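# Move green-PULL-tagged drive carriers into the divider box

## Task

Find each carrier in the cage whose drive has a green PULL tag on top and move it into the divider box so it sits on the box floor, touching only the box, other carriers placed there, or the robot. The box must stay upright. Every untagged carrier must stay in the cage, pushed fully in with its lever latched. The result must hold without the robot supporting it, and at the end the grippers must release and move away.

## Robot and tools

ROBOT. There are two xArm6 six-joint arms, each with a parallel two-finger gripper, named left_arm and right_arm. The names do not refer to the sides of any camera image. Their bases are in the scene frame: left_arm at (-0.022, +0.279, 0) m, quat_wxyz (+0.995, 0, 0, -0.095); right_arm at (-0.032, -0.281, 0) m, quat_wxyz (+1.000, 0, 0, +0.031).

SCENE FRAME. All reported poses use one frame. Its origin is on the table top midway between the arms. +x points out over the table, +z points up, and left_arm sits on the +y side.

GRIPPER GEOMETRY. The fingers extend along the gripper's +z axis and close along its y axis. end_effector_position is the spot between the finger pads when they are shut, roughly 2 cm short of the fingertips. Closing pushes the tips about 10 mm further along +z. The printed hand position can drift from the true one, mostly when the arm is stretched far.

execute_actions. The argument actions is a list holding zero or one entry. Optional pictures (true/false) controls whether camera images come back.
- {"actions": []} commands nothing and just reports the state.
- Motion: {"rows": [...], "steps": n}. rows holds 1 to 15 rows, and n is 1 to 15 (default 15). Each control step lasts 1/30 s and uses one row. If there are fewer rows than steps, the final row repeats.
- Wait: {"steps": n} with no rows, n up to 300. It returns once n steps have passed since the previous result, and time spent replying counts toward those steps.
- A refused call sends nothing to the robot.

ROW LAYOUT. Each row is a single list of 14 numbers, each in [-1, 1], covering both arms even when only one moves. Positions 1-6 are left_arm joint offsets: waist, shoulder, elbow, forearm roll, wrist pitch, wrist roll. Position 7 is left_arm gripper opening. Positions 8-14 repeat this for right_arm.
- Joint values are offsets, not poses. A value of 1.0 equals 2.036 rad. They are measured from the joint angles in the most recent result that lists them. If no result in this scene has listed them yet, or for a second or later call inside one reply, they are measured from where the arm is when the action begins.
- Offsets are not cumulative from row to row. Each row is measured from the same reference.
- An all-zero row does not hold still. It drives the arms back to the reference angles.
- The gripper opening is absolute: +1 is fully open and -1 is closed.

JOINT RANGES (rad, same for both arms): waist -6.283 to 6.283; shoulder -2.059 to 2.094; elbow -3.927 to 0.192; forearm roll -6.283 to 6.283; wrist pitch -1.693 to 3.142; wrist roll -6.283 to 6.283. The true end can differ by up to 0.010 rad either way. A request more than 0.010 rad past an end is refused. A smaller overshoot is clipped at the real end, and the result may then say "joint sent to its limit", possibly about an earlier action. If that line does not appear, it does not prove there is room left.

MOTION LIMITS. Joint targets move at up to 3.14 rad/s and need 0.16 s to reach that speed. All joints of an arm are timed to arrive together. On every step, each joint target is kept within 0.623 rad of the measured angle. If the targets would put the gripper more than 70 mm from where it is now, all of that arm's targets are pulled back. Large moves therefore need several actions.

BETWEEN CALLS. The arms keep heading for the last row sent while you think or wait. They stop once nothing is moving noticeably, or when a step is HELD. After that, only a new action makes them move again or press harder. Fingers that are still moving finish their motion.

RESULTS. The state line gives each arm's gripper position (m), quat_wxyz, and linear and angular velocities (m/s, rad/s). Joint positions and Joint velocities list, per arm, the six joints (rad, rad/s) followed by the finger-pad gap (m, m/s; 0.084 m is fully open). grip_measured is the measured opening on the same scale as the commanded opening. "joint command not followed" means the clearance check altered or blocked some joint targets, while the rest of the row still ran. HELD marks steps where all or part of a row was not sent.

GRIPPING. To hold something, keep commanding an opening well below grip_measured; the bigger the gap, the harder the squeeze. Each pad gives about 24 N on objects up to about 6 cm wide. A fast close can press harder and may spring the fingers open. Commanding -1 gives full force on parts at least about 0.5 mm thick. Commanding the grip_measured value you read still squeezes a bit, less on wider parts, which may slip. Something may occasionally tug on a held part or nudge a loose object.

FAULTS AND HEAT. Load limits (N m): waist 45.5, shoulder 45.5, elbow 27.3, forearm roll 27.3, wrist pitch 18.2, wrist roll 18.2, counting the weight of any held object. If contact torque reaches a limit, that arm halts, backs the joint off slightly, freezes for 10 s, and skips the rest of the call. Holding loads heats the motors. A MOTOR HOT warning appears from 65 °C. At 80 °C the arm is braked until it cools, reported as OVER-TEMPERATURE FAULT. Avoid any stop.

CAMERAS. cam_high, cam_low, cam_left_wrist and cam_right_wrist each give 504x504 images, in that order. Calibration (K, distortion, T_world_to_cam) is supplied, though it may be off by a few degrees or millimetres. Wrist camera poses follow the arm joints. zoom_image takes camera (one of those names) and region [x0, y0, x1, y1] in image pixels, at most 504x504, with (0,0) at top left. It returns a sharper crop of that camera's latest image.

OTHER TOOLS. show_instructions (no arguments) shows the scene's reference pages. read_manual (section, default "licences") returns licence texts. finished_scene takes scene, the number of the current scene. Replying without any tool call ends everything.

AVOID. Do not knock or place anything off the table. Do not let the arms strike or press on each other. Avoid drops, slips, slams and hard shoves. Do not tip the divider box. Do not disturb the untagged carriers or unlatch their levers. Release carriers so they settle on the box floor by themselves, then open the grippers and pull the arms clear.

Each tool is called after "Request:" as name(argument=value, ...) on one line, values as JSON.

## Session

Request:
show_instructions()

Request:
execute_actions(actions=[])

Reference images for this scene: manual page 1, manual page 2, manual page 3, manual page 4, manual page 5, manual page 6.

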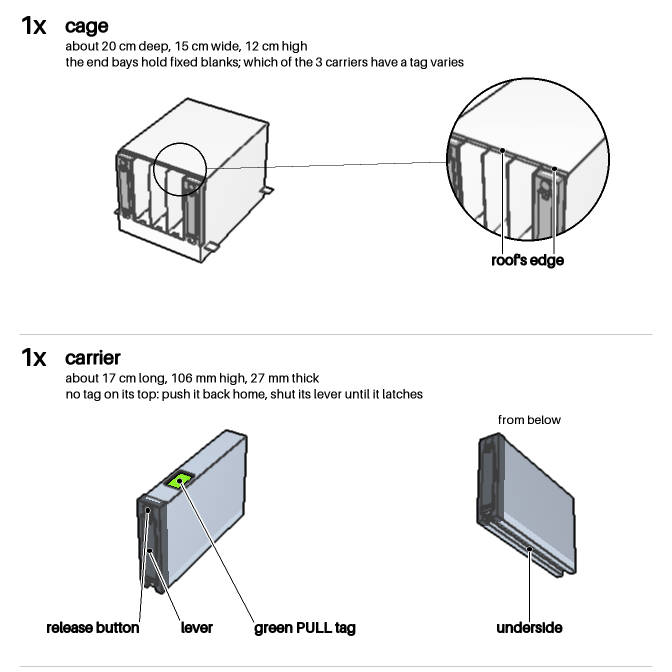

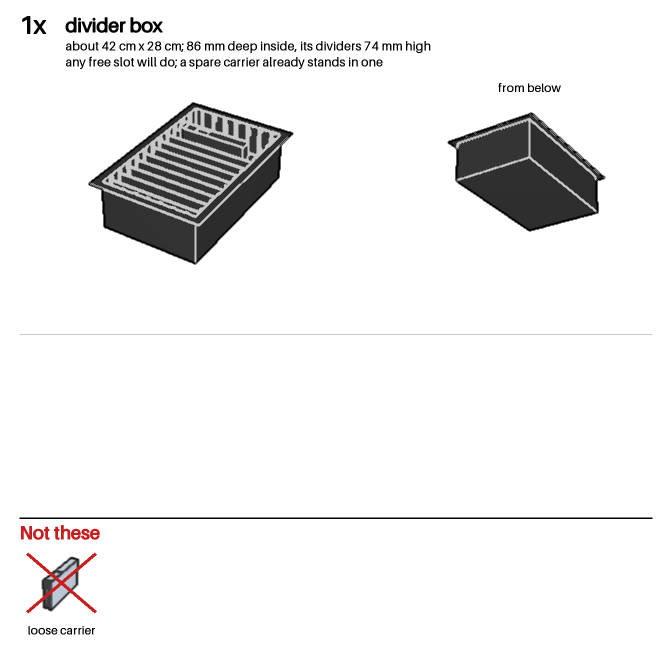

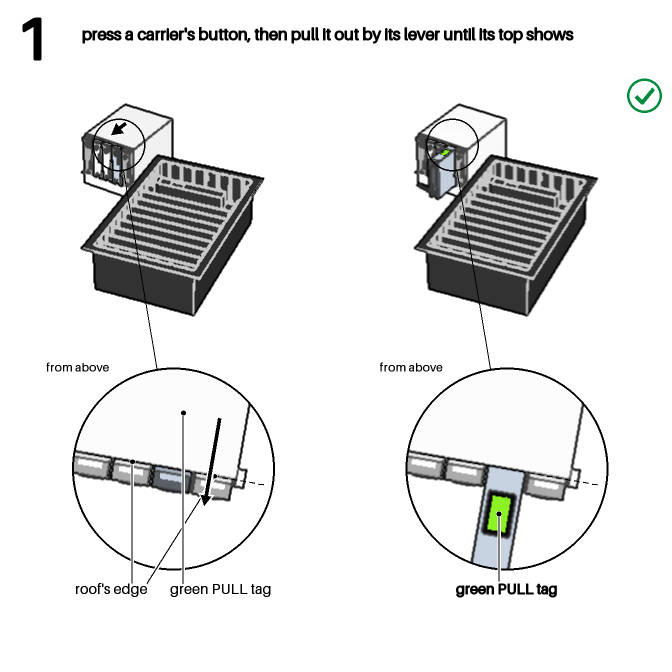

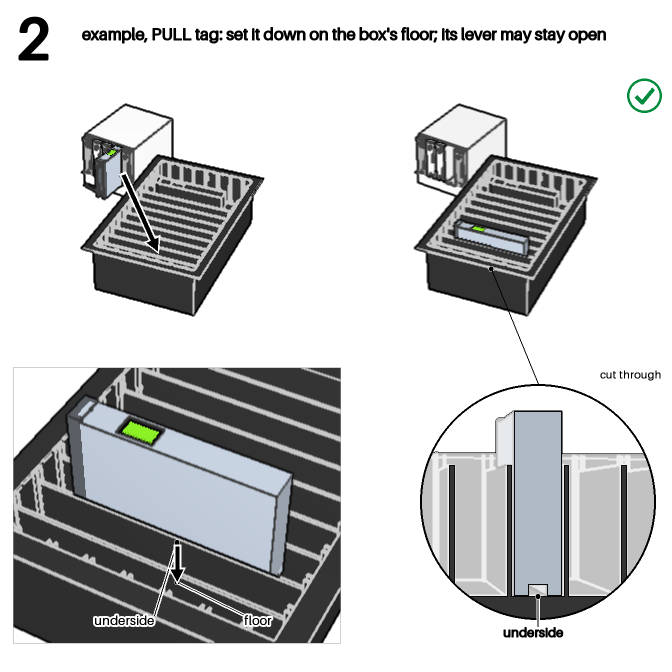

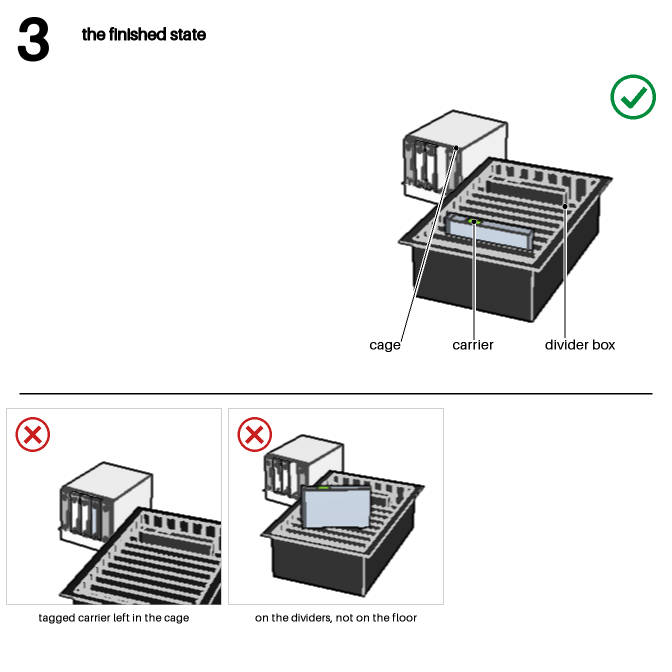

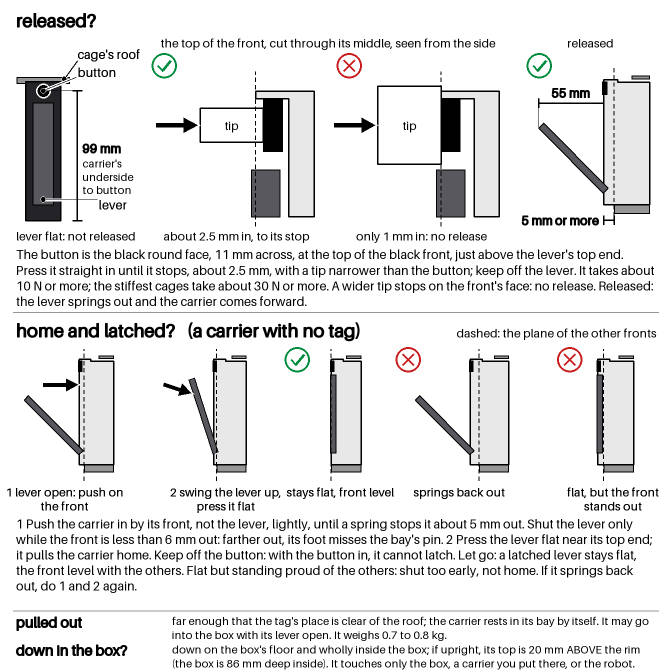

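Scene clock: 0.00 s of 9097.00 s.
left_arm: end_effector_position=(+0.2227, +0.3425, +0.3494) grip_measured=+1.00 end_effector_quat_wxyz=(+0.637, +0.684, -0.264, -0.237) end_effector_velocity=(-0.000, +0.000, +0.000) end_effector_angular_velocity=(+0.001, -0.001, +0.000) | right_arm: end_effector_position=(+0.3653, -0.2573, +0.2482) grip_measured=+1.00 end_effector_quat_wxyz=(+0.001, +0.999, +0.032, -0.003) end_effector_velocity=(+0.000, +0.000, +0.001) end_effector_angular_velocity=(+0.000, -0.002, -0.000)
Joint positions: left_arm=[ 0.793  0.275 -1.371 -0.44   2.543  1.194  0.084] | right_arm=[-0.    -0.266 -0.923 -0.002  1.195 -0.002  0.084]
Joint velocities: left_arm=[ 0.    -0.001 -0.     0.     0.    -0.     0.   ] | right_arm=[ 0.    -0.001 -0.001  0.    -0.     0.001  0.   ]
camera_calibration (this result's frames):
cam_left_wrist: T_world_to_cam=[[-0.0536643, -0.0231817, 0.99829, -0.298874], [-0.74644, 0.664995, -0.0246837, 0.0135049], [-0.663285, -0.746488, -0.0529902, 0.551347], [0, 0, 0, 1]] pos_world=[0.359742, 0.395665, 0.327912]
cam_right_wrist: T_world_to_cam=[[0.0822028, -0.996613, -0.00218242, -0.24996], [-0.996615, -0.0822003, -0.00121469, 0.417024], [0.00103118, 0.00227488, -0.999997, 0.378934], [0, 0, 0, 1]] pos_world=[0.43577, -0.215696, 0.378894]

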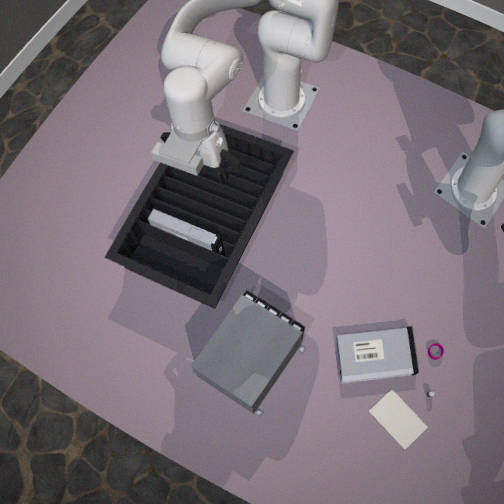

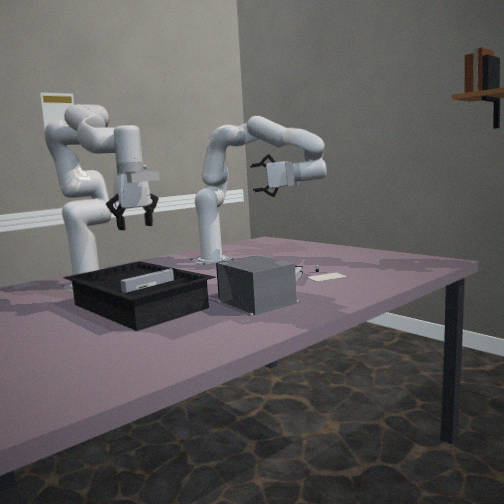

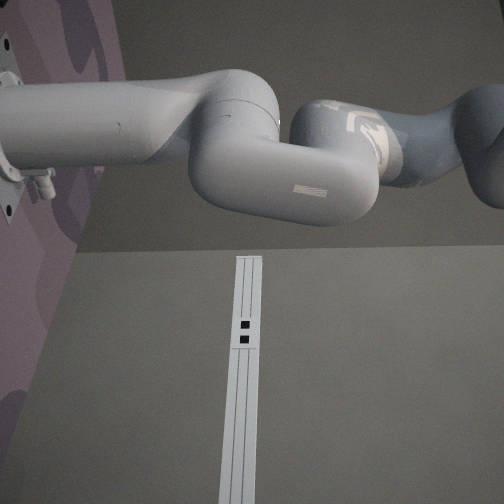

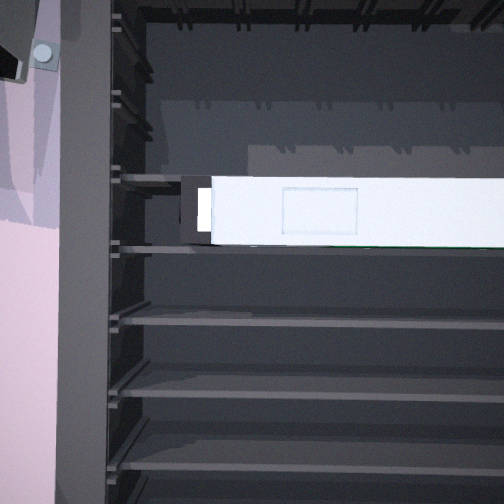

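Request:
execute_actions(actions=[{"rows":[[-0.531,-0.045,0.0025,0.217,-0.7274,-0.7303,0,0.186,-0.049,0,0,-0.39,0,-1]]}], pictures=false)

Request:
execute_actions(actions=[{"steps":80}], pictures=false)

Request:
execute_actions(actions=[{"rows":[[0,0.059,0,0,0,0,0,0,0,0.388,0,-0.374,0,-1]]}], pictures=false)

Request:
execute_actions(actions=[{"steps":35}])

Scene clock: 6.23 s of 9097.00 s.
left_arm: end_effector_position=(+0.2914, +0.2684, +0.2504) grip_measured=-0.01 end_effector_quat_wxyz=(+0.247, +0.858, -0.264, -0.365) end_effector_velocity=(+0.205, -0.236, -0.151) end_effector_angular_velocity=(+1.318, -0.829, -0.398) | right_arm: end_effector_position=(+0.4434, -0.1432, +0.3330) grip_measured=-1.00 end_effector_quat_wxyz=(-0.034, +0.960, +0.138, +0.241) end_effector_velocity=(+0.116, +0.276, +0.259) end_effector_angular_velocity=(+0.330, -1.138, +0.472)
Joint positions: left_arm=[ 0.295  0.219 -1.368 -0.171  2.045  0.696  0.044] | right_arm=[ 0.221 -0.325 -0.924 -0.001  0.756 -0.002  0.   ]
Joint velocities: left_arm=[-1.079 -0.072  0.004  0.346 -1.072 -1.073 -0.   ] | right_arm=[ 0.469 -0.126 -0.001 -0.001 -1.058 -0.001  0.   ]
Steps of this call (steps 1 to 90: nothing new was sent; then 2.73 s passed at rest; steps 91 to 105: all 15 steps of this action). Readings (joint positions):
91: left_arm=[0.793 0.275 -1.371 -0.440 2.543 1.194] | right_arm=[-0.000 -0.266 -0.923 -0.002 1.195 -0.002]
92: left_arm=[0.791 0.275 -1.371 -0.437 2.539 1.190] | right_arm=[0.001 -0.267 -0.923 -0.002 1.192 -0.002]
94: left_arm=[0.755 0.269 -1.370 -0.408 2.498 1.149] | right_arm=[0.024 -0.272 -0.921 -0.002 1.152 -0.002]
98: left_arm=[0.571 0.244 -1.369 -0.290 2.320 0.971] | right_arm=[0.108 -0.295 -0.924 -0.001 1.008 -0.002]
105: the state above

Scene clock: 8.90 s of 9097.00 s.
left_arm: end_effector_position=(+0.4720, +0.0241, +0.2382) grip_measured=-0.01 end_effector_quat_wxyz=(+0.022, +0.994, -0.092, +0.056) end_effector_velocity=(-0.000, -0.000, -0.001) end_effector_angular_velocity=(+0.001, +0.001, -0.000) | right_arm: end_effector_position=(+0.4581, -0.0507, +0.4314) grip_measured=-1.00 end_effector_quat_wxyz=(-0.093, +0.881, +0.198, +0.419) end_effector_velocity=(+0.000, -0.000, +0.001) end_effector_angular_velocity=(+0.001, -0.001, -0.000)
Joint positions: left_arm=[-0.287  0.184 -1.366  0.002  1.062 -0.293  0.044] | right_arm=[ 0.378 -0.366 -0.923 -0.002  0.402 -0.002  0.   ]
Joint velocities: left_arm=[-0.     0.001  0.001  0.     0.    -0.    -0.   ] | right_arm=[-0.    -0.001 -0.001  0.    -0.    -0.     0.   ]
Steps of this call (steps 1 to 45: the robot went on to your last target; steps 46 to 80: nothing new was sent). Readings (joint positions):
1: left_arm=[0.260 0.217 -1.368 -0.160 2.010 0.661] | right_arm=[0.237 -0.329 -0.924 -0.001 0.721 -0.002]
2: left_arm=[0.226 0.215 -1.367 -0.150 1.975 0.626] | right_arm=[0.253 -0.333 -0.924 -0.001 0.686 -0.002]
4: left_arm=[0.161 0.211 -1.367 -0.131 1.904 0.555] | right_arm=[0.283 -0.341 -0.924 -0.001 0.616 -0.002]
8: left_arm=[0.051 0.204 -1.367 -0.099 1.753 0.403] | right_arm=[0.343 -0.357 -0.924 -0.002 0.483 -0.002]
80: the state above
All arms were judged still, so your last target was given up. Only a new action makes them travel on or press farther. Fingers that are still opening or closing keep moving.

Scene clock: 9.40 s of 9097.00 s.
left_arm: end_effector_position=(+0.4663, +0.0270, +0.1740) grip_measured=-0.01 end_effector_quat_wxyz=(+0.000, +0.996, -0.093, +0.002) end_effector_velocity=(-0.005, +0.002, -0.011) end_effector_angular_velocity=(+0.011, +0.022, -0.001) | right_arm: end_effector_position=(+0.4220, -0.0676, +0.2876) grip_measured=-1.00 end_effector_quat_wxyz=(-0.092, +0.883, +0.199, +0.415) end_effector_velocity=(-0.151, -0.071, -0.324) end_effector_angular_velocity=(-0.026, +0.053, +0.002)
Joint positions: left_arm=[-0.287  0.301 -1.367  0.002  1.062 -0.293  0.044] | right_arm=[ 0.378 -0.366 -0.503 -0.002 -0.009 -0.002  0.   ]
Joint velocities: left_arm=[-0.     0.012  0.011  0.     0.002  0.001 -0.   ] | right_arm=[-0.     0.001  0.994 -0.001 -0.937 -0.001  0.   ]
Steps of this call (steps 1 to 15: all 15 steps of this action). Readings (joint positions):
1: left_arm=[-0.287 0.184 -1.366 0.002 1.062 -0.293] | right_arm=[0.378 -0.366 -0.923 -0.002 0.401 -0.002]
2: left_arm=[-0.287 0.186 -1.366 0.002 1.062 -0.293] | right_arm=[0.378 -0.366 -0.921 -0.002 0.397 -0.002]
4: left_arm=[-0.287 0.216 -1.373 0.002 1.061 -0.293] | right_arm=[0.378 -0.369 -0.887 -0.002 0.356 -0.002]
8: left_arm=[-0.288 0.292 -1.357 0.002 1.064 -0.293] | right_arm=[0.378 -0.365 -0.735 -0.002 0.215 -0.002]
15: the state above

Scene clock: 10.57 s of 9097.00 s.
left_arm: end_effector_position=(+0.4654, +0.0275, +0.1717) grip_measured=-0.01 end_effector_quat_wxyz=(-0.001, +0.996, -0.093, +0.000) end_effector_velocity=(+0.000, +0.000, +0.001) end_effector_angular_velocity=(-0.001, -0.001, -0.000) | right_arm: end_effector_position=(+0.3482, -0.1021, +0.1817) grip_measured=-1.00 end_effector_quat_wxyz=(-0.090, +0.887, +0.200, +0.407) end_effector_velocity=(-0.001, +0.000, -0.001) end_effector_angular_velocity=(-0.001, +0.001, +0.001)
Joint positions: left_arm=[-0.287  0.304 -1.366  0.002  1.062 -0.293  0.044] | right_arm=[ 0.378 -0.366 -0.134 -0.002 -0.36  -0.002  0.   ]
Joint velocities: left_arm=[ 0.    -0.002  0.     0.     0.     0.    -0.   ] | right_arm=[ 0.001 -0.     0.002  0.    -0.    -0.     0.   ]
Steps of this call (steps 1 to 30: the robot went on to your last target; steps 31 to 35: nothing new was sent). Readings (joint positions):
1: left_arm=[-0.287 0.302 -1.367 0.002 1.062 -0.293] | right_arm=[0.378 -0.366 -0.470 -0.002 -0.040 -0.002]
2: left_arm=[-0.287 0.302 -1.366 0.002 1.062 -0.293] | right_arm=[0.378 -0.366 -0.437 -0.002 -0.072 -0.002]
4: left_arm=[-0.287 0.303 -1.366 0.002 1.062 -0.293] | right_arm=[0.378 -0.366 -0.371 -0.002 -0.135 -0.002]
8: left_arm=[-0.287 0.303 -1.366 0.002 1.062 -0.293] | right_arm=[0.378 -0.366 -0.238 -0.002 -0.260 -0.002]
35: the state above
All arms were judged still, so your last target was given up. Only a new action makes them travel on or press farther. Fingers that are still opening or closing keep moving.
camera_calibration (this result's frames):
cam_left_wrist: T_world_to_cam=[[-0.196413, -0.980304, 0.0206176, 0.144858], [-0.980505, 0.196489, 0.00169417, 0.517005], [-0.00571193, -0.0198829, -0.999786, 0.304346], [0, 0, 0, 1]] pos_world=[0.537116, 0.04647, 0.300418]
cam_right_wrist: T_world_to_cam=[[0.441375, -0.897212, 0.0141123, -0.211937], [-0.576371, -0.295524, -0.761881, 0.382822], [0.687739, 0.328141, -0.647563, 0.0422202], [0, 0, 0, 1]] pos_world=[0.285155, -0.0908741, 0.321996]

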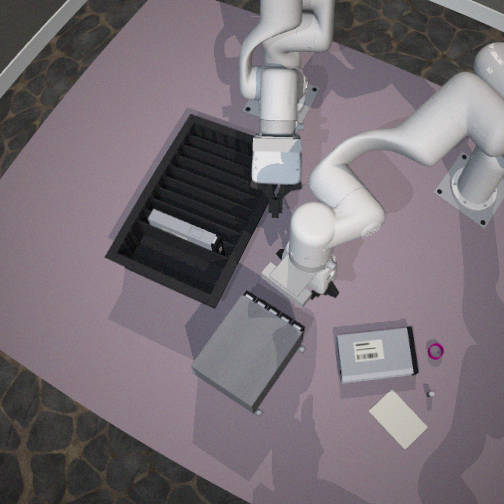

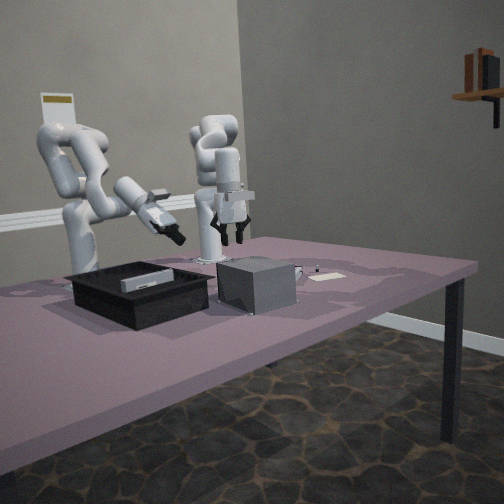

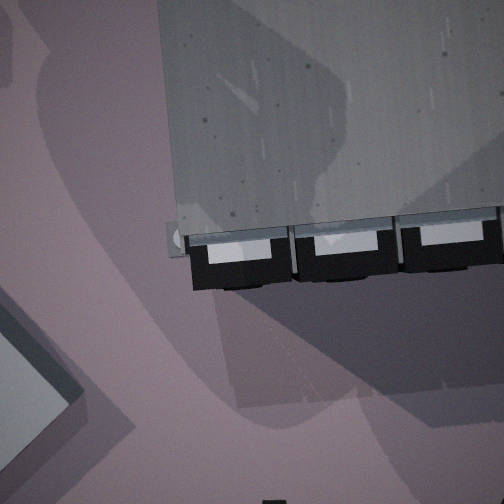

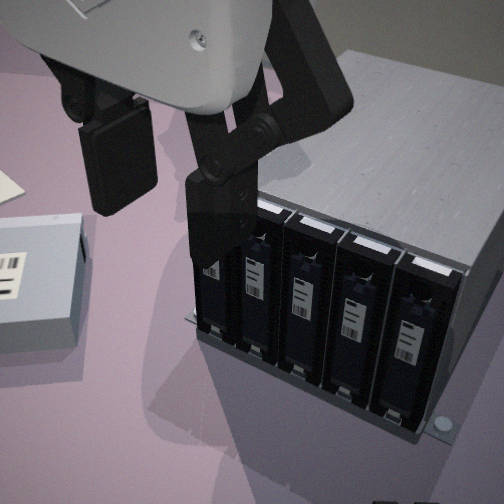

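Request:
execute_actions(actions=[{"rows":[[-0.0123,-0.1,0,0,-0.475,0.144,0.45,0,0,0,0,0,0,-1]]}], pictures=false)

Request:
execute_actions(actions=[{"steps":32}], pictures=false)

Request:
execute_actions(actions=[{"rows":[[0,0,0.3527,0,-0.3527,0,0.45,0,0,0,0,0,0,-1]]}], pictures=false)

Request:
execute_actions(actions=[{"steps":28}], pictures=false)

Request:
execute_actions(actions=[{"rows":[[0,0.135,0,0,0,0,0.45,0,0,0,0,0,0,-1]]}], pictures=false)

Request:
execute_actions(actions=[{"steps":20}], pictures=false)

Request:
execute_actions(actions=[{"rows":[[0,0.0147,-0.03,0,0.0147,0,0.45,0,0,0,0,0,0,-1]]}], pictures=false)

Request:
execute_actions(actions=[{"steps":10}])

Request:
zoom_image(camera="cam_right_wrist", region=[130,150,380,400])

Scene clock: 26.00 s of 9097.00 s.
left_arm: end_effector_position=(+0.5507, -0.0271, +0.3032) grip_measured=+0.44 end_effector_quat_wxyz=(+0.083, +0.946, -0.174, +0.262) end_effector_velocity=(+0.160, -0.104, +0.357) end_effector_angular_velocity=(-0.500, -1.253, -0.268) | right_arm: end_effector_position=(+0.3482, -0.1021, +0.1817) grip_measured=-1.00 end_effector_quat_wxyz=(-0.090, +0.887, +0.200, +0.407) end_effector_velocity=(+0.000, -0.000, +0.000) end_effector_angular_velocity=(+0.001, +0.000, -0.002)
Joint positions: left_arm=[-0.302  0.19  -1.366  0.002  0.619 -0.129  0.063] | right_arm=[ 0.378 -0.366 -0.134 -0.002 -0.36  -0.002  0.   ]
Joint velocities: left_arm=[-0.024 -0.201 -0.004 -0.    -1.136  0.285  0.   ] | right_arm=[-0.     0.    -0.001  0.002 -0.     0.001  0.   ]
Steps of this call (steps 1 to 90: nothing new was sent; then 11.93 s passed at rest; steps 91 to 105: all 15 steps of this action). Readings (joint positions):
91: left_arm=[-0.287 0.304 -1.366 0.002 1.062 -0.293] | right_arm=[0.378 -0.366 -0.134 -0.002 -0.360 -0.002]
92: left_arm=[-0.288 0.303 -1.365 0.002 1.059 -0.291] | right_arm=[0.378 -0.366 -0.134 -0.002 -0.360 -0.002]
94: left_arm=[-0.289 0.293 -1.361 0.002 1.019 -0.272] | right_arm=[0.378 -0.366 -0.134 -0.002 -0.360 -0.002]
98: left_arm=[-0.295 0.245 -1.367 0.002 0.875 -0.209] | right_arm=[0.378 -0.366 -0.134 -0.002 -0.360 -0.002]
105: the state above

Scene clock: 27.07 s of 9097.00 s.
left_arm: end_effector_position=(+0.5849, -0.0543, +0.4873) grip_measured=+0.44 end_effector_quat_wxyz=(+0.137, +0.807, -0.208, +0.535) end_effector_velocity=(-0.000, +0.000, +0.001) end_effector_angular_velocity=(-0.000, -0.002, -0.000) | right_arm: end_effector_position=(+0.3482, -0.1021, +0.1817) grip_measured=-1.00 end_effector_quat_wxyz=(-0.090, +0.887, +0.200, +0.407) end_effector_velocity=(-0.000, +0.000, +0.000) end_effector_angular_velocity=(-0.000, -0.000, +0.001)
Joint positions: left_arm=[-0.313  0.1   -1.365  0.002  0.095  0.     0.063] | right_arm=[ 0.378 -0.366 -0.134 -0.002 -0.36  -0.002  0.   ]
Joint velocities: left_arm=[-0.    -0.001  0.    -0.    -0.001  0.001  0.   ] | right_arm=[ 0.    -0.001  0.    -0.001  0.    -0.     0.   ]
Steps of this call (steps 1 to 32: the robot went on to your last target). Readings (joint positions):
1: left_arm=[-0.302 0.183 -1.366 0.002 0.580 -0.120] | right_arm=[0.378 -0.366 -0.134 -0.002 -0.360 -0.002]
2: left_arm=[-0.303 0.177 -1.366 0.002 0.543 -0.111] | right_arm=[0.378 -0.366 -0.134 -0.002 -0.360 -0.002]
4: left_arm=[-0.305 0.164 -1.366 0.002 0.467 -0.092] | right_arm=[0.378 -0.366 -0.134 -0.002 -0.360 -0.002]
8: left_arm=[-0.308 0.139 -1.366 0.002 0.319 -0.055] | right_arm=[0.378 -0.366 -0.134 -0.002 -0.360 -0.002]
32: the state above

Scene clock: 27.57 s of 9097.00 s.
left_arm: end_effector_position=(+0.5471, -0.0337, +0.3451) grip_measured=+0.44 end_effector_quat_wxyz=(+0.137, +0.808, -0.208, +0.534) end_effector_velocity=(-0.154, +0.085, -0.320) end_effector_angular_velocity=(+0.006, +0.015, -0.001) | right_arm: end_effector_position=(+0.3482, -0.1021, +0.1817) grip_measured=-1.00 end_effector_quat_wxyz=(-0.090, +0.887, +0.200, +0.407) end_effector_velocity=(-0.000, +0.000, -0.000) end_effector_angular_velocity=(-0.001, -0.000, +0.001)
Joint positions: left_arm=[-0.313  0.101 -0.941  0.002 -0.329  0.     0.063] | right_arm=[ 0.378 -0.366 -0.134 -0.002 -0.36  -0.002  0.   ]
Joint velocities: left_arm=[ 0.     0.003  1.028  0.    -1.014 -0.001 -0.   ] | right_arm=[ 0.001 -0.001  0.001 -0.001  0.    -0.     0.   ]
Steps of this call (steps 1 to 15: all 15 steps of this action). Readings (joint positions):
1: left_arm=[-0.313 0.100 -1.365 0.002 0.095 0.000] | right_arm=[0.378 -0.366 -0.134 -0.002 -0.360 -0.002]
2: left_arm=[-0.313 0.100 -1.363 0.002 0.091 0.000] | right_arm=[0.378 -0.366 -0.134 -0.002 -0.360 -0.002]
4: left_arm=[-0.313 0.097 -1.328 0.002 0.050 0.000] | right_arm=[0.378 -0.366 -0.134 -0.002 -0.360 -0.002]
8: left_arm=[-0.313 0.101 -1.178 0.002 -0.091 0.000] | right_arm=[0.378 -0.366 -0.134 -0.002 -0.360 -0.002]
15: the state above

Scene clock: 28.50 s of 9097.00 s.
left_arm: end_effector_position=(+0.4923, -0.0038, +0.2644) grip_measured=+0.44 end_effector_quat_wxyz=(+0.137, +0.807, -0.208, +0.535) end_effector_velocity=(-0.000, +0.000, -0.000) end_effector_angular_velocity=(+0.001, -0.000, -0.001) | right_arm: end_effector_position=(+0.3482, -0.1021, +0.1817) grip_measured=-1.00 end_effector_quat_wxyz=(-0.090, +0.887, +0.200, +0.407) end_effector_velocity=(+0.000, +0.000, +0.001) end_effector_angular_velocity=(+0.001, -0.002, +0.000)
Joint positions: left_arm=[-0.313  0.1   -0.648  0.002 -0.623  0.     0.063] | right_arm=[ 0.378 -0.366 -0.134 -0.002 -0.36  -0.002  0.   ]
Joint velocities: left_arm=[-0.    -0.001  0.001 -0.    -0.     0.001  0.   ] | right_arm=[ 0.001 -0.002 -0.     0.001  0.    -0.     0.   ]
Steps of this call (steps 1 to 28: the robot went on to your last target). Readings (joint positions):
1: left_arm=[-0.313 0.101 -0.906 0.002 -0.363 0.000] | right_arm=[0.378 -0.366 -0.134 -0.002 -0.360 -0.002]
2: left_arm=[-0.313 0.101 -0.872 0.002 -0.397 0.000] | right_arm=[0.378 -0.366 -0.134 -0.002 -0.360 -0.002]
4: left_arm=[-0.313 0.101 -0.804 0.002 -0.466 0.000] | right_arm=[0.378 -0.366 -0.134 -0.002 -0.360 -0.002]
8: left_arm=[-0.313 0.101 -0.688 0.002 -0.578 0.000] | right_arm=[0.378 -0.366 -0.134 -0.002 -0.360 -0.002]
28: the state above

Scene clock: 29.00 s of 9097.00 s.
left_arm: end_effector_position=(+0.4734, +0.0066, +0.1120) grip_measured=+0.44 end_effector_quat_wxyz=(+0.109, +0.871, -0.225, +0.424) end_effector_velocity=(-0.018, +0.010, -0.093) end_effector_angular_velocity=(+0.076, +0.137, -0.001) | right_arm: end_effector_position=(+0.3482, -0.1021, +0.1817) grip_measured=-1.00 end_effector_quat_wxyz=(-0.090, +0.887, +0.200, +0.407) end_effector_velocity=(-0.000, -0.000, -0.000) end_effector_angular_velocity=(-0.001, +0.001, -0.000)
Joint positions: left_arm=[-0.313  0.361 -0.645  0.002 -0.622  0.     0.063] | right_arm=[ 0.378 -0.366 -0.134 -0.002 -0.36  -0.002  0.   ]
Joint velocities: left_arm=[ 0.     0.178 -0.014  0.    -0.007  0.001  0.   ] | right_arm=[-0.     0.001  0.     0.001  0.    -0.001  0.   ]
Steps of this call (steps 1 to 15: all 15 steps of this action). Readings (joint positions):
1: left_arm=[-0.313 0.100 -0.648 0.002 -0.623 0.000] | right_arm=[0.378 -0.366 -0.134 -0.002 -0.360 -0.002]
2: left_arm=[-0.312 0.103 -0.648 0.002 -0.623 0.000] | right_arm=[0.378 -0.366 -0.134 -0.002 -0.360 -0.002]
4: left_arm=[-0.312 0.135 -0.652 0.002 -0.624 0.000] | right_arm=[0.378 -0.366 -0.134 -0.002 -0.360 -0.002]
8: left_arm=[-0.313 0.235 -0.646 0.002 -0.622 0.000] | right_arm=[0.378 -0.366 -0.134 -0.002 -0.360 -0.002]
15: the state above

Scene clock: 29.67 s of 9097.00 s.
left_arm: end_effector_position=(+0.4724, +0.0072, +0.1052) grip_measured=+0.44 end_effector_quat_wxyz=(+0.108, +0.873, -0.225, +0.419) end_effector_velocity=(-0.000, +0.000, -0.001) end_effector_angular_velocity=(-0.001, +0.002, +0.001) | right_arm: end_effector_position=(+0.3482, -0.1021, +0.1817) grip_measured=-1.00 end_effector_quat_wxyz=(-0.090, +0.887, +0.200, +0.407) end_effector_velocity=(+0.000, -0.000, +0.000) end_effector_angular_velocity=(+0.000, -0.000, -0.001)
Joint positions: left_arm=[-0.313  0.375 -0.648  0.002 -0.623  0.     0.063] | right_arm=[ 0.378 -0.366 -0.134 -0.002 -0.36  -0.002  0.   ]
Joint velocities: left_arm=[-0.     0.001  0.    -0.     0.    -0.002  0.   ] | right_arm=[-0.001  0.001 -0.001 -0.     0.     0.001  0.   ]
Steps of this call (steps 1 to 20: the robot went on to your last target). Readings (joint positions):
1: left_arm=[-0.313 0.365 -0.646 0.002 -0.622 0.000] | right_arm=[0.378 -0.366 -0.134 -0.002 -0.360 -0.002]
2: left_arm=[-0.313 0.368 -0.647 0.002 -0.622 0.000] | right_arm=[0.378 -0.366 -0.134 -0.002 -0.360 -0.002]
4: left_arm=[-0.312 0.371 -0.648 0.002 -0.623 0.000] | right_arm=[0.378 -0.366 -0.134 -0.002 -0.360 -0.002]
8: left_arm=[-0.312 0.373 -0.648 0.002 -0.623 0.000] | right_arm=[0.378 -0.366 -0.134 -0.002 -0.360 -0.002]
20: the state above

Scene clock: 30.17 s of 9097.00 s.
left_arm: end_effector_position=(+0.4871, -0.0008, +0.1061) grip_measured=+0.44 end_effector_quat_wxyz=(+0.108, +0.873, -0.225, +0.420) end_effector_velocity=(+0.002, -0.001, +0.000) end_effector_angular_velocity=(+0.000, -0.001, -0.001) | right_arm: end_effector_position=(+0.3482, -0.1021, +0.1817) grip_measured=-1.00 end_effector_quat_wxyz=(-0.090, +0.887, +0.200, +0.407) end_effector_velocity=(+0.000, -0.000, -0.000) end_effector_angular_velocity=(-0.000, +0.001, -0.001)
Joint positions: left_arm=[-0.313  0.405 -0.708  0.002 -0.593  0.     0.063] | right_arm=[ 0.378 -0.366 -0.134 -0.002 -0.36  -0.002  0.   ]
Joint velocities: left_arm=[-0.     0.003 -0.007  0.     0.003  0.001 -0.   ] | right_arm=[-0.001  0.001 -0.     0.    -0.    -0.     0.   ]
Steps of this call (steps 1 to 15: all 15 steps of this action). Readings (joint positions):
1: left_arm=[-0.313 0.375 -0.648 0.002 -0.622 0.000] | right_arm=[0.378 -0.366 -0.134 -0.002 -0.360 -0.002]
2: left_arm=[-0.312 0.376 -0.650 0.002 -0.621 0.000] | right_arm=[0.378 -0.366 -0.134 -0.002 -0.360 -0.002]
4: left_arm=[-0.312 0.388 -0.672 0.002 -0.610 0.000] | right_arm=[0.378 -0.366 -0.134 -0.002 -0.360 -0.002]
8: left_arm=[-0.313 0.401 -0.702 0.002 -0.597 0.000] | right_arm=[0.378 -0.366 -0.134 -0.002 -0.360 -0.002]
15: the state above

Scene clock: 30.50 s of 9097.00 s.
left_arm: end_effector_position=(+0.4872, -0.0010, +0.1062) grip_measured=+0.44 end_effector_quat_wxyz=(+0.108, +0.873, -0.225, +0.420) end_effector_velocity=(-0.000, +0.000, -0.002) end_effector_angular_velocity=(+0.001, +0.002, -0.000) | right_arm: end_effector_position=(+0.3482, -0.1021, +0.1817) grip_measured=-1.00 end_effector_quat_wxyz=(-0.090, +0.887, +0.200, +0.407) end_effector_velocity=(+0.000, +0.000, +0.001) end_effector_angular_velocity=(+0.000, -0.001, +0.000)
Joint positions: left_arm=[-0.313  0.405 -0.709  0.002 -0.593  0.     0.063] | right_arm=[ 0.378 -0.366 -0.134 -0.002 -0.36  -0.002  0.   ]
Joint velocities: left_arm=[-0.     0.003 -0.    -0.     0.     0.    -0.   ] | right_arm=[ 0.    -0.001 -0.     0.001  0.    -0.001  0.   ]
Steps of this call (steps 1 to 10: the robot went on to your last target). Readings (joint positions):
1: left_arm=[-0.313 0.405 -0.708 0.002 -0.593 0.000] | right_arm=[0.378 -0.366 -0.134 -0.002 -0.360 -0.002]
2: left_arm=[-0.313 0.405 -0.708 0.002 -0.593 0.000] | right_arm=[0.378 -0.366 -0.134 -0.002 -0.360 -0.002]
4: left_arm=[-0.313 0.405 -0.708 0.002 -0.593 0.000] | right_arm=[0.378 -0.366 -0.134 -0.002 -0.360 -0.002]
8: left_arm=[-0.313 0.405 -0.709 0.002 -0.593 0.000] | right_arm=[0.378 -0.366 -0.134 -0.002 -0.360 -0.002]
10: the state above
camera_calibration (this result's frames):
cam_left_wrist: T_world_to_cam=[[-0.504953, -0.86314, 0.00355965, 0.274871], [-0.541497, 0.313569, -0.780036, 0.413338], [0.672164, -0.395809, -0.625725, -0.132014], [0, 0, 0, 1]] pos_world=[0.451353, 0.0553898, 0.238836]
cam_right_wrist: T_world_to_cam=[[0.441375, -0.897212, 0.0141123, -0.211937], [-0.576371, -0.295524, -0.761881, 0.382822], [0.687739, 0.328141, -0.647563, 0.0422202], [0, 0, 0, 1]] pos_world=[0.285154, -0.0908741, 0.321996]

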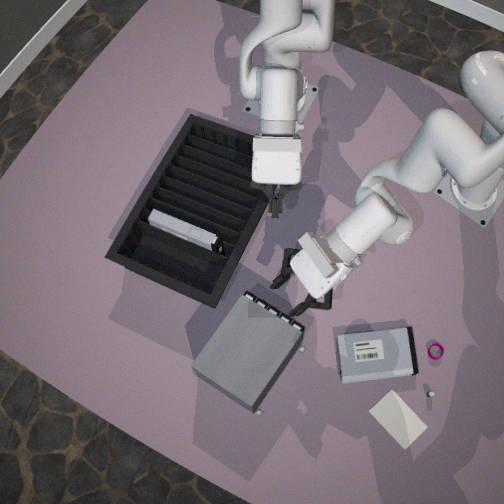

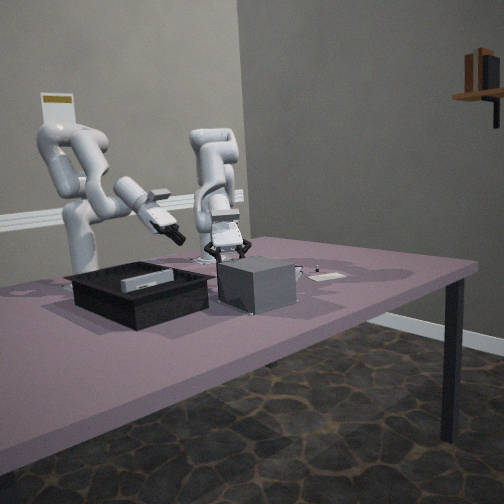

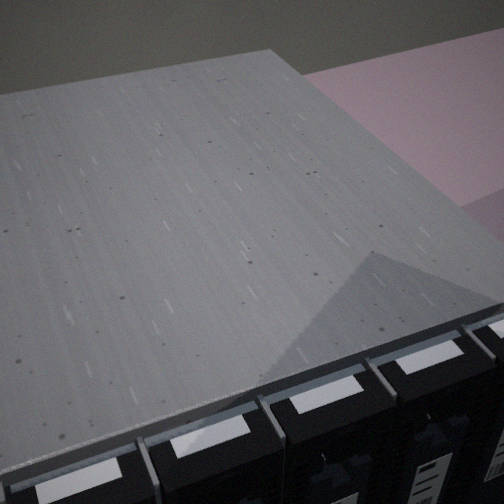

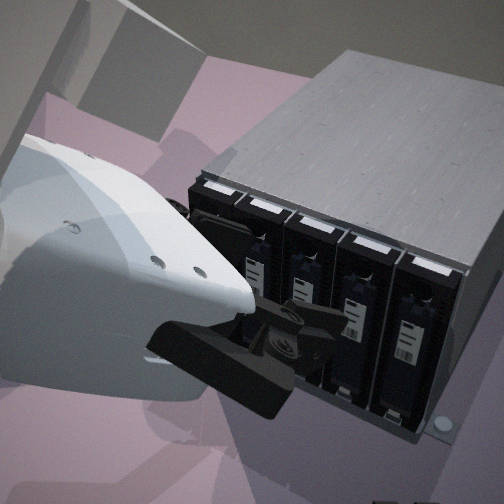

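Region (130, 150, 380, 400) of cam_right_wrist's 504x504 image, scaled by 2.016, with more detail than that image has.

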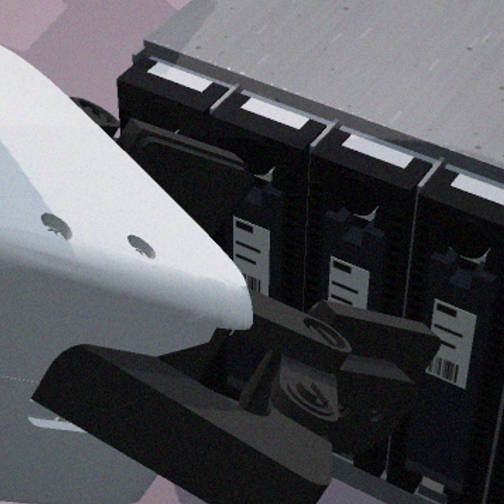

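Request:
execute_actions(actions=[{"rows":[[0.001,0.001,-0.004,0,0.003,0,0.45,0,0,0,0,0,0,-1],[0.001,0.003,-0.008,0,0.005,0,0.45,0,0,0,0,0,0,-1],[0.001,0.005,-0.012,0,0.007,0,0.45,0,0,0,0,0,0,-1],[0.001,0.006,-0.014,0,0.008,0,0.45,0,0,0,0,0,0,-1],[0.001,0.007,-0.0157,0,0.0087,0,0.45,0,0,0,0,0,0,-1],[0.001,0.008,-0.0175,0,0.0095,0,0.45,0,0,0,0,0,0,-1]]}], pictures=false)

Request:
execute_actions(actions=[{"steps":15}], pictures=false)

Request:
execute_actions(actions=[{"rows":[[0,-0.011,0.021,0,-0.01,0,0.45,0,0,0,0,0,0,-1]]}])

Scene clock: 36.87 s of 9097.00 s.
left_arm: end_effector_position=(+0.4948, -0.0039, +0.1055) grip_measured=+0.45 end_effector_quat_wxyz=(+0.107, +0.874, -0.224, +0.418) end_effector_velocity=(+0.002, -0.001, +0.001) end_effector_angular_velocity=(-0.002, -0.002, +0.000) | right_arm: end_effector_position=(+0.3482, -0.1021, +0.1817) grip_measured=-1.00 end_effector_quat_wxyz=(-0.090, +0.887, +0.200, +0.407) end_effector_velocity=(-0.000, -0.000, -0.001) end_effector_angular_velocity=(-0.002, +0.003, -0.000)
Joint positions: left_arm=[-0.311  0.42  -0.74   0.002 -0.573  0.     0.063] | right_arm=[ 0.378 -0.366 -0.134 -0.002 -0.36  -0.002  0.   ]
Joint velocities: left_arm=[ 0.     0.002 -0.008  0.     0.004 -0.001  0.   ] | right_arm=[-0.001  0.003 -0.    -0.     0.    -0.     0.   ]
Steps of this call (steps 1 to 15: the robot went on to your last target; steps 16 to 90: nothing new was sent; then 2.87 s passed at rest; steps 91 to 105: all 15 steps of this action). Readings (joint positions):
91: left_arm=[-0.312 0.405 -0.709 0.002 -0.593 0.000] | right_arm=[0.378 -0.366 -0.134 -0.002 -0.360 -0.002]
92: left_arm=[-0.312 0.405 -0.709 0.002 -0.592 0.000] | right_arm=[0.378 -0.366 -0.134 -0.002 -0.360 -0.002]
94: left_arm=[-0.312 0.408 -0.716 0.002 -0.588 0.000] | right_arm=[0.378 -0.366 -0.134 -0.002 -0.360 -0.002]
98: left_arm=[-0.311 0.416 -0.732 0.002 -0.578 0.000] | right_arm=[0.378 -0.366 -0.134 -0.002 -0.360 -0.002]
105: the state above

Scene clock: 37.37 s of 9097.00 s.
left_arm: end_effector_position=(+0.4955, -0.0042, +0.1058) grip_measured=+0.45 end_effector_quat_wxyz=(+0.107, +0.873, -0.224, +0.419) end_effector_velocity=(-0.000, -0.000, -0.000) end_effector_angular_velocity=(+0.001, -0.001, -0.001) | right_arm: end_effector_position=(+0.3482, -0.1021, +0.1817) grip_measured=-1.00 end_effector_quat_wxyz=(-0.090, +0.887, +0.200, +0.407) end_effector_velocity=(-0.000, -0.000, +0.000) end_effector_angular_velocity=(+0.000, -0.001, +0.000)
Joint positions: left_arm=[-0.311  0.421 -0.742  0.002 -0.573  0.     0.063] | right_arm=[ 0.378 -0.366 -0.134 -0.002 -0.36  -0.002  0.   ]
Joint velocities: left_arm=[-0.     0.001  0.     0.    -0.001  0.001 -0.   ] | right_arm=[-0.    -0.002  0.001  0.    -0.    -0.001  0.   ]
Steps of this call (steps 1 to 15: the robot went on to your last target). Readings (joint positions):
1: left_arm=[-0.311 0.421 -0.740 0.002 -0.573 0.000] | right_arm=[0.378 -0.366 -0.134 -0.002 -0.360 -0.002]
2: left_arm=[-0.311 0.421 -0.740 0.002 -0.573 0.000] | right_arm=[0.378 -0.366 -0.134 -0.002 -0.360 -0.002]
4: left_arm=[-0.311 0.421 -0.741 0.002 -0.573 0.000] | right_arm=[0.378 -0.366 -0.134 -0.002 -0.360 -0.002]
8: left_arm=[-0.311 0.421 -0.741 0.002 -0.573 0.000] | right_arm=[0.378 -0.366 -0.134 -0.002 -0.360 -0.002]
15: the state above
All arms were judged still, so your last target was given up. Only a new action makes them travel on or press farther. Fingers that are still opening or closing keep moving.

Scene clock: 37.87 s of 9097.00 s.
left_arm: end_effector_position=(+0.4871, +0.0004, +0.1084) grip_measured=+0.44 end_effector_quat_wxyz=(+0.108, +0.872, -0.224, +0.421) end_effector_velocity=(-0.006, +0.002, -0.004) end_effector_angular_velocity=(+0.004, +0.009, -0.002) | right_arm: end_effector_position=(+0.3482, -0.1021, +0.1817) grip_measured=-1.00 end_effector_quat_wxyz=(-0.090, +0.887, +0.200, +0.407) end_effector_velocity=(-0.001, +0.000, -0.000) end_effector_angular_velocity=(-0.001, +0.000, +0.001)
Joint positions: left_arm=[-0.311  0.398 -0.704  0.002 -0.595  0.     0.063] | right_arm=[ 0.378 -0.366 -0.134 -0.002 -0.36  -0.002  0.   ]
Joint velocities: left_arm=[-0.002 -0.005  0.017  0.    -0.001 -0.001  0.   ] | right_arm=[ 0.    -0.001  0.001 -0.001 -0.    -0.     0.   ]
Steps of this call (steps 1 to 15: all 15 steps of this action). Readings (joint positions):
1: left_arm=[-0.311 0.421 -0.742 0.002 -0.573 0.000] | right_arm=[0.378 -0.366 -0.134 -0.002 -0.360 -0.002]
2: left_arm=[-0.311 0.420 -0.740 0.002 -0.574 0.000] | right_arm=[0.378 -0.366 -0.134 -0.002 -0.360 -0.002]
4: left_arm=[-0.311 0.413 -0.728 0.002 -0.581 0.001] | right_arm=[0.378 -0.366 -0.134 -0.002 -0.360 -0.002]
8: left_arm=[-0.311 0.402 -0.711 0.002 -0.591 0.001] | right_arm=[0.378 -0.366 -0.134 -0.002 -0.360 -0.002]
15: the state above
camera_calibration (this result's frames):
cam_left_wrist: T_world_to_cam=[[-0.503398, -0.864048, 0.00331313, 0.275254], [-0.539537, 0.311337, -0.782284, 0.413877], [0.6749, -0.395588, -0.622913, -0.1316], [0, 0, 0, 1]] pos_world=[0.450681, 0.0569187, 0.240882]
cam_right_wrist: T_world_to_cam=[[0.441375, -0.897212, 0.0141125, -0.211937], [-0.576371, -0.295524, -0.761881, 0.382821], [0.687739, 0.328141, -0.647563, 0.0422202], [0, 0, 0, 1]] pos_world=[0.285154, -0.090874, 0.321996]

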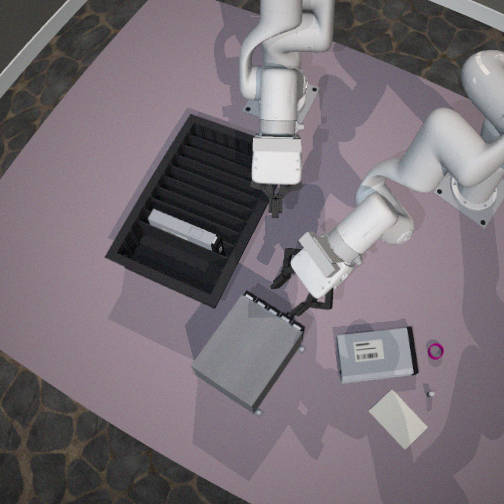

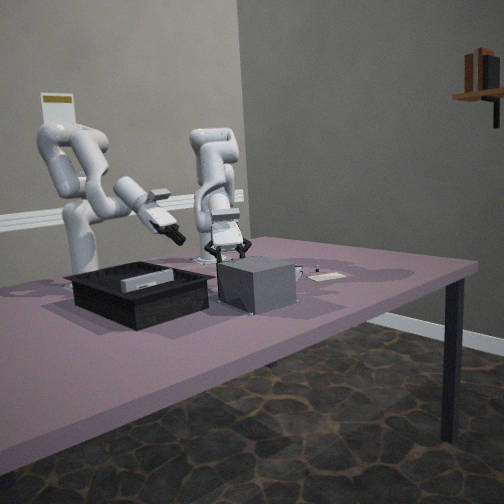

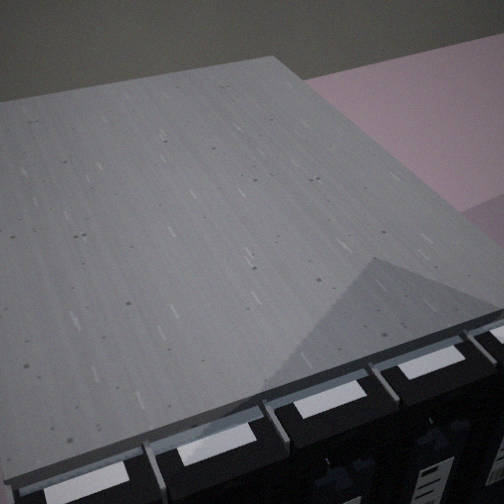

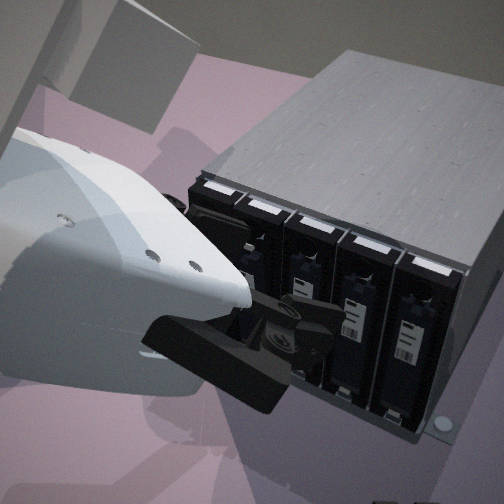

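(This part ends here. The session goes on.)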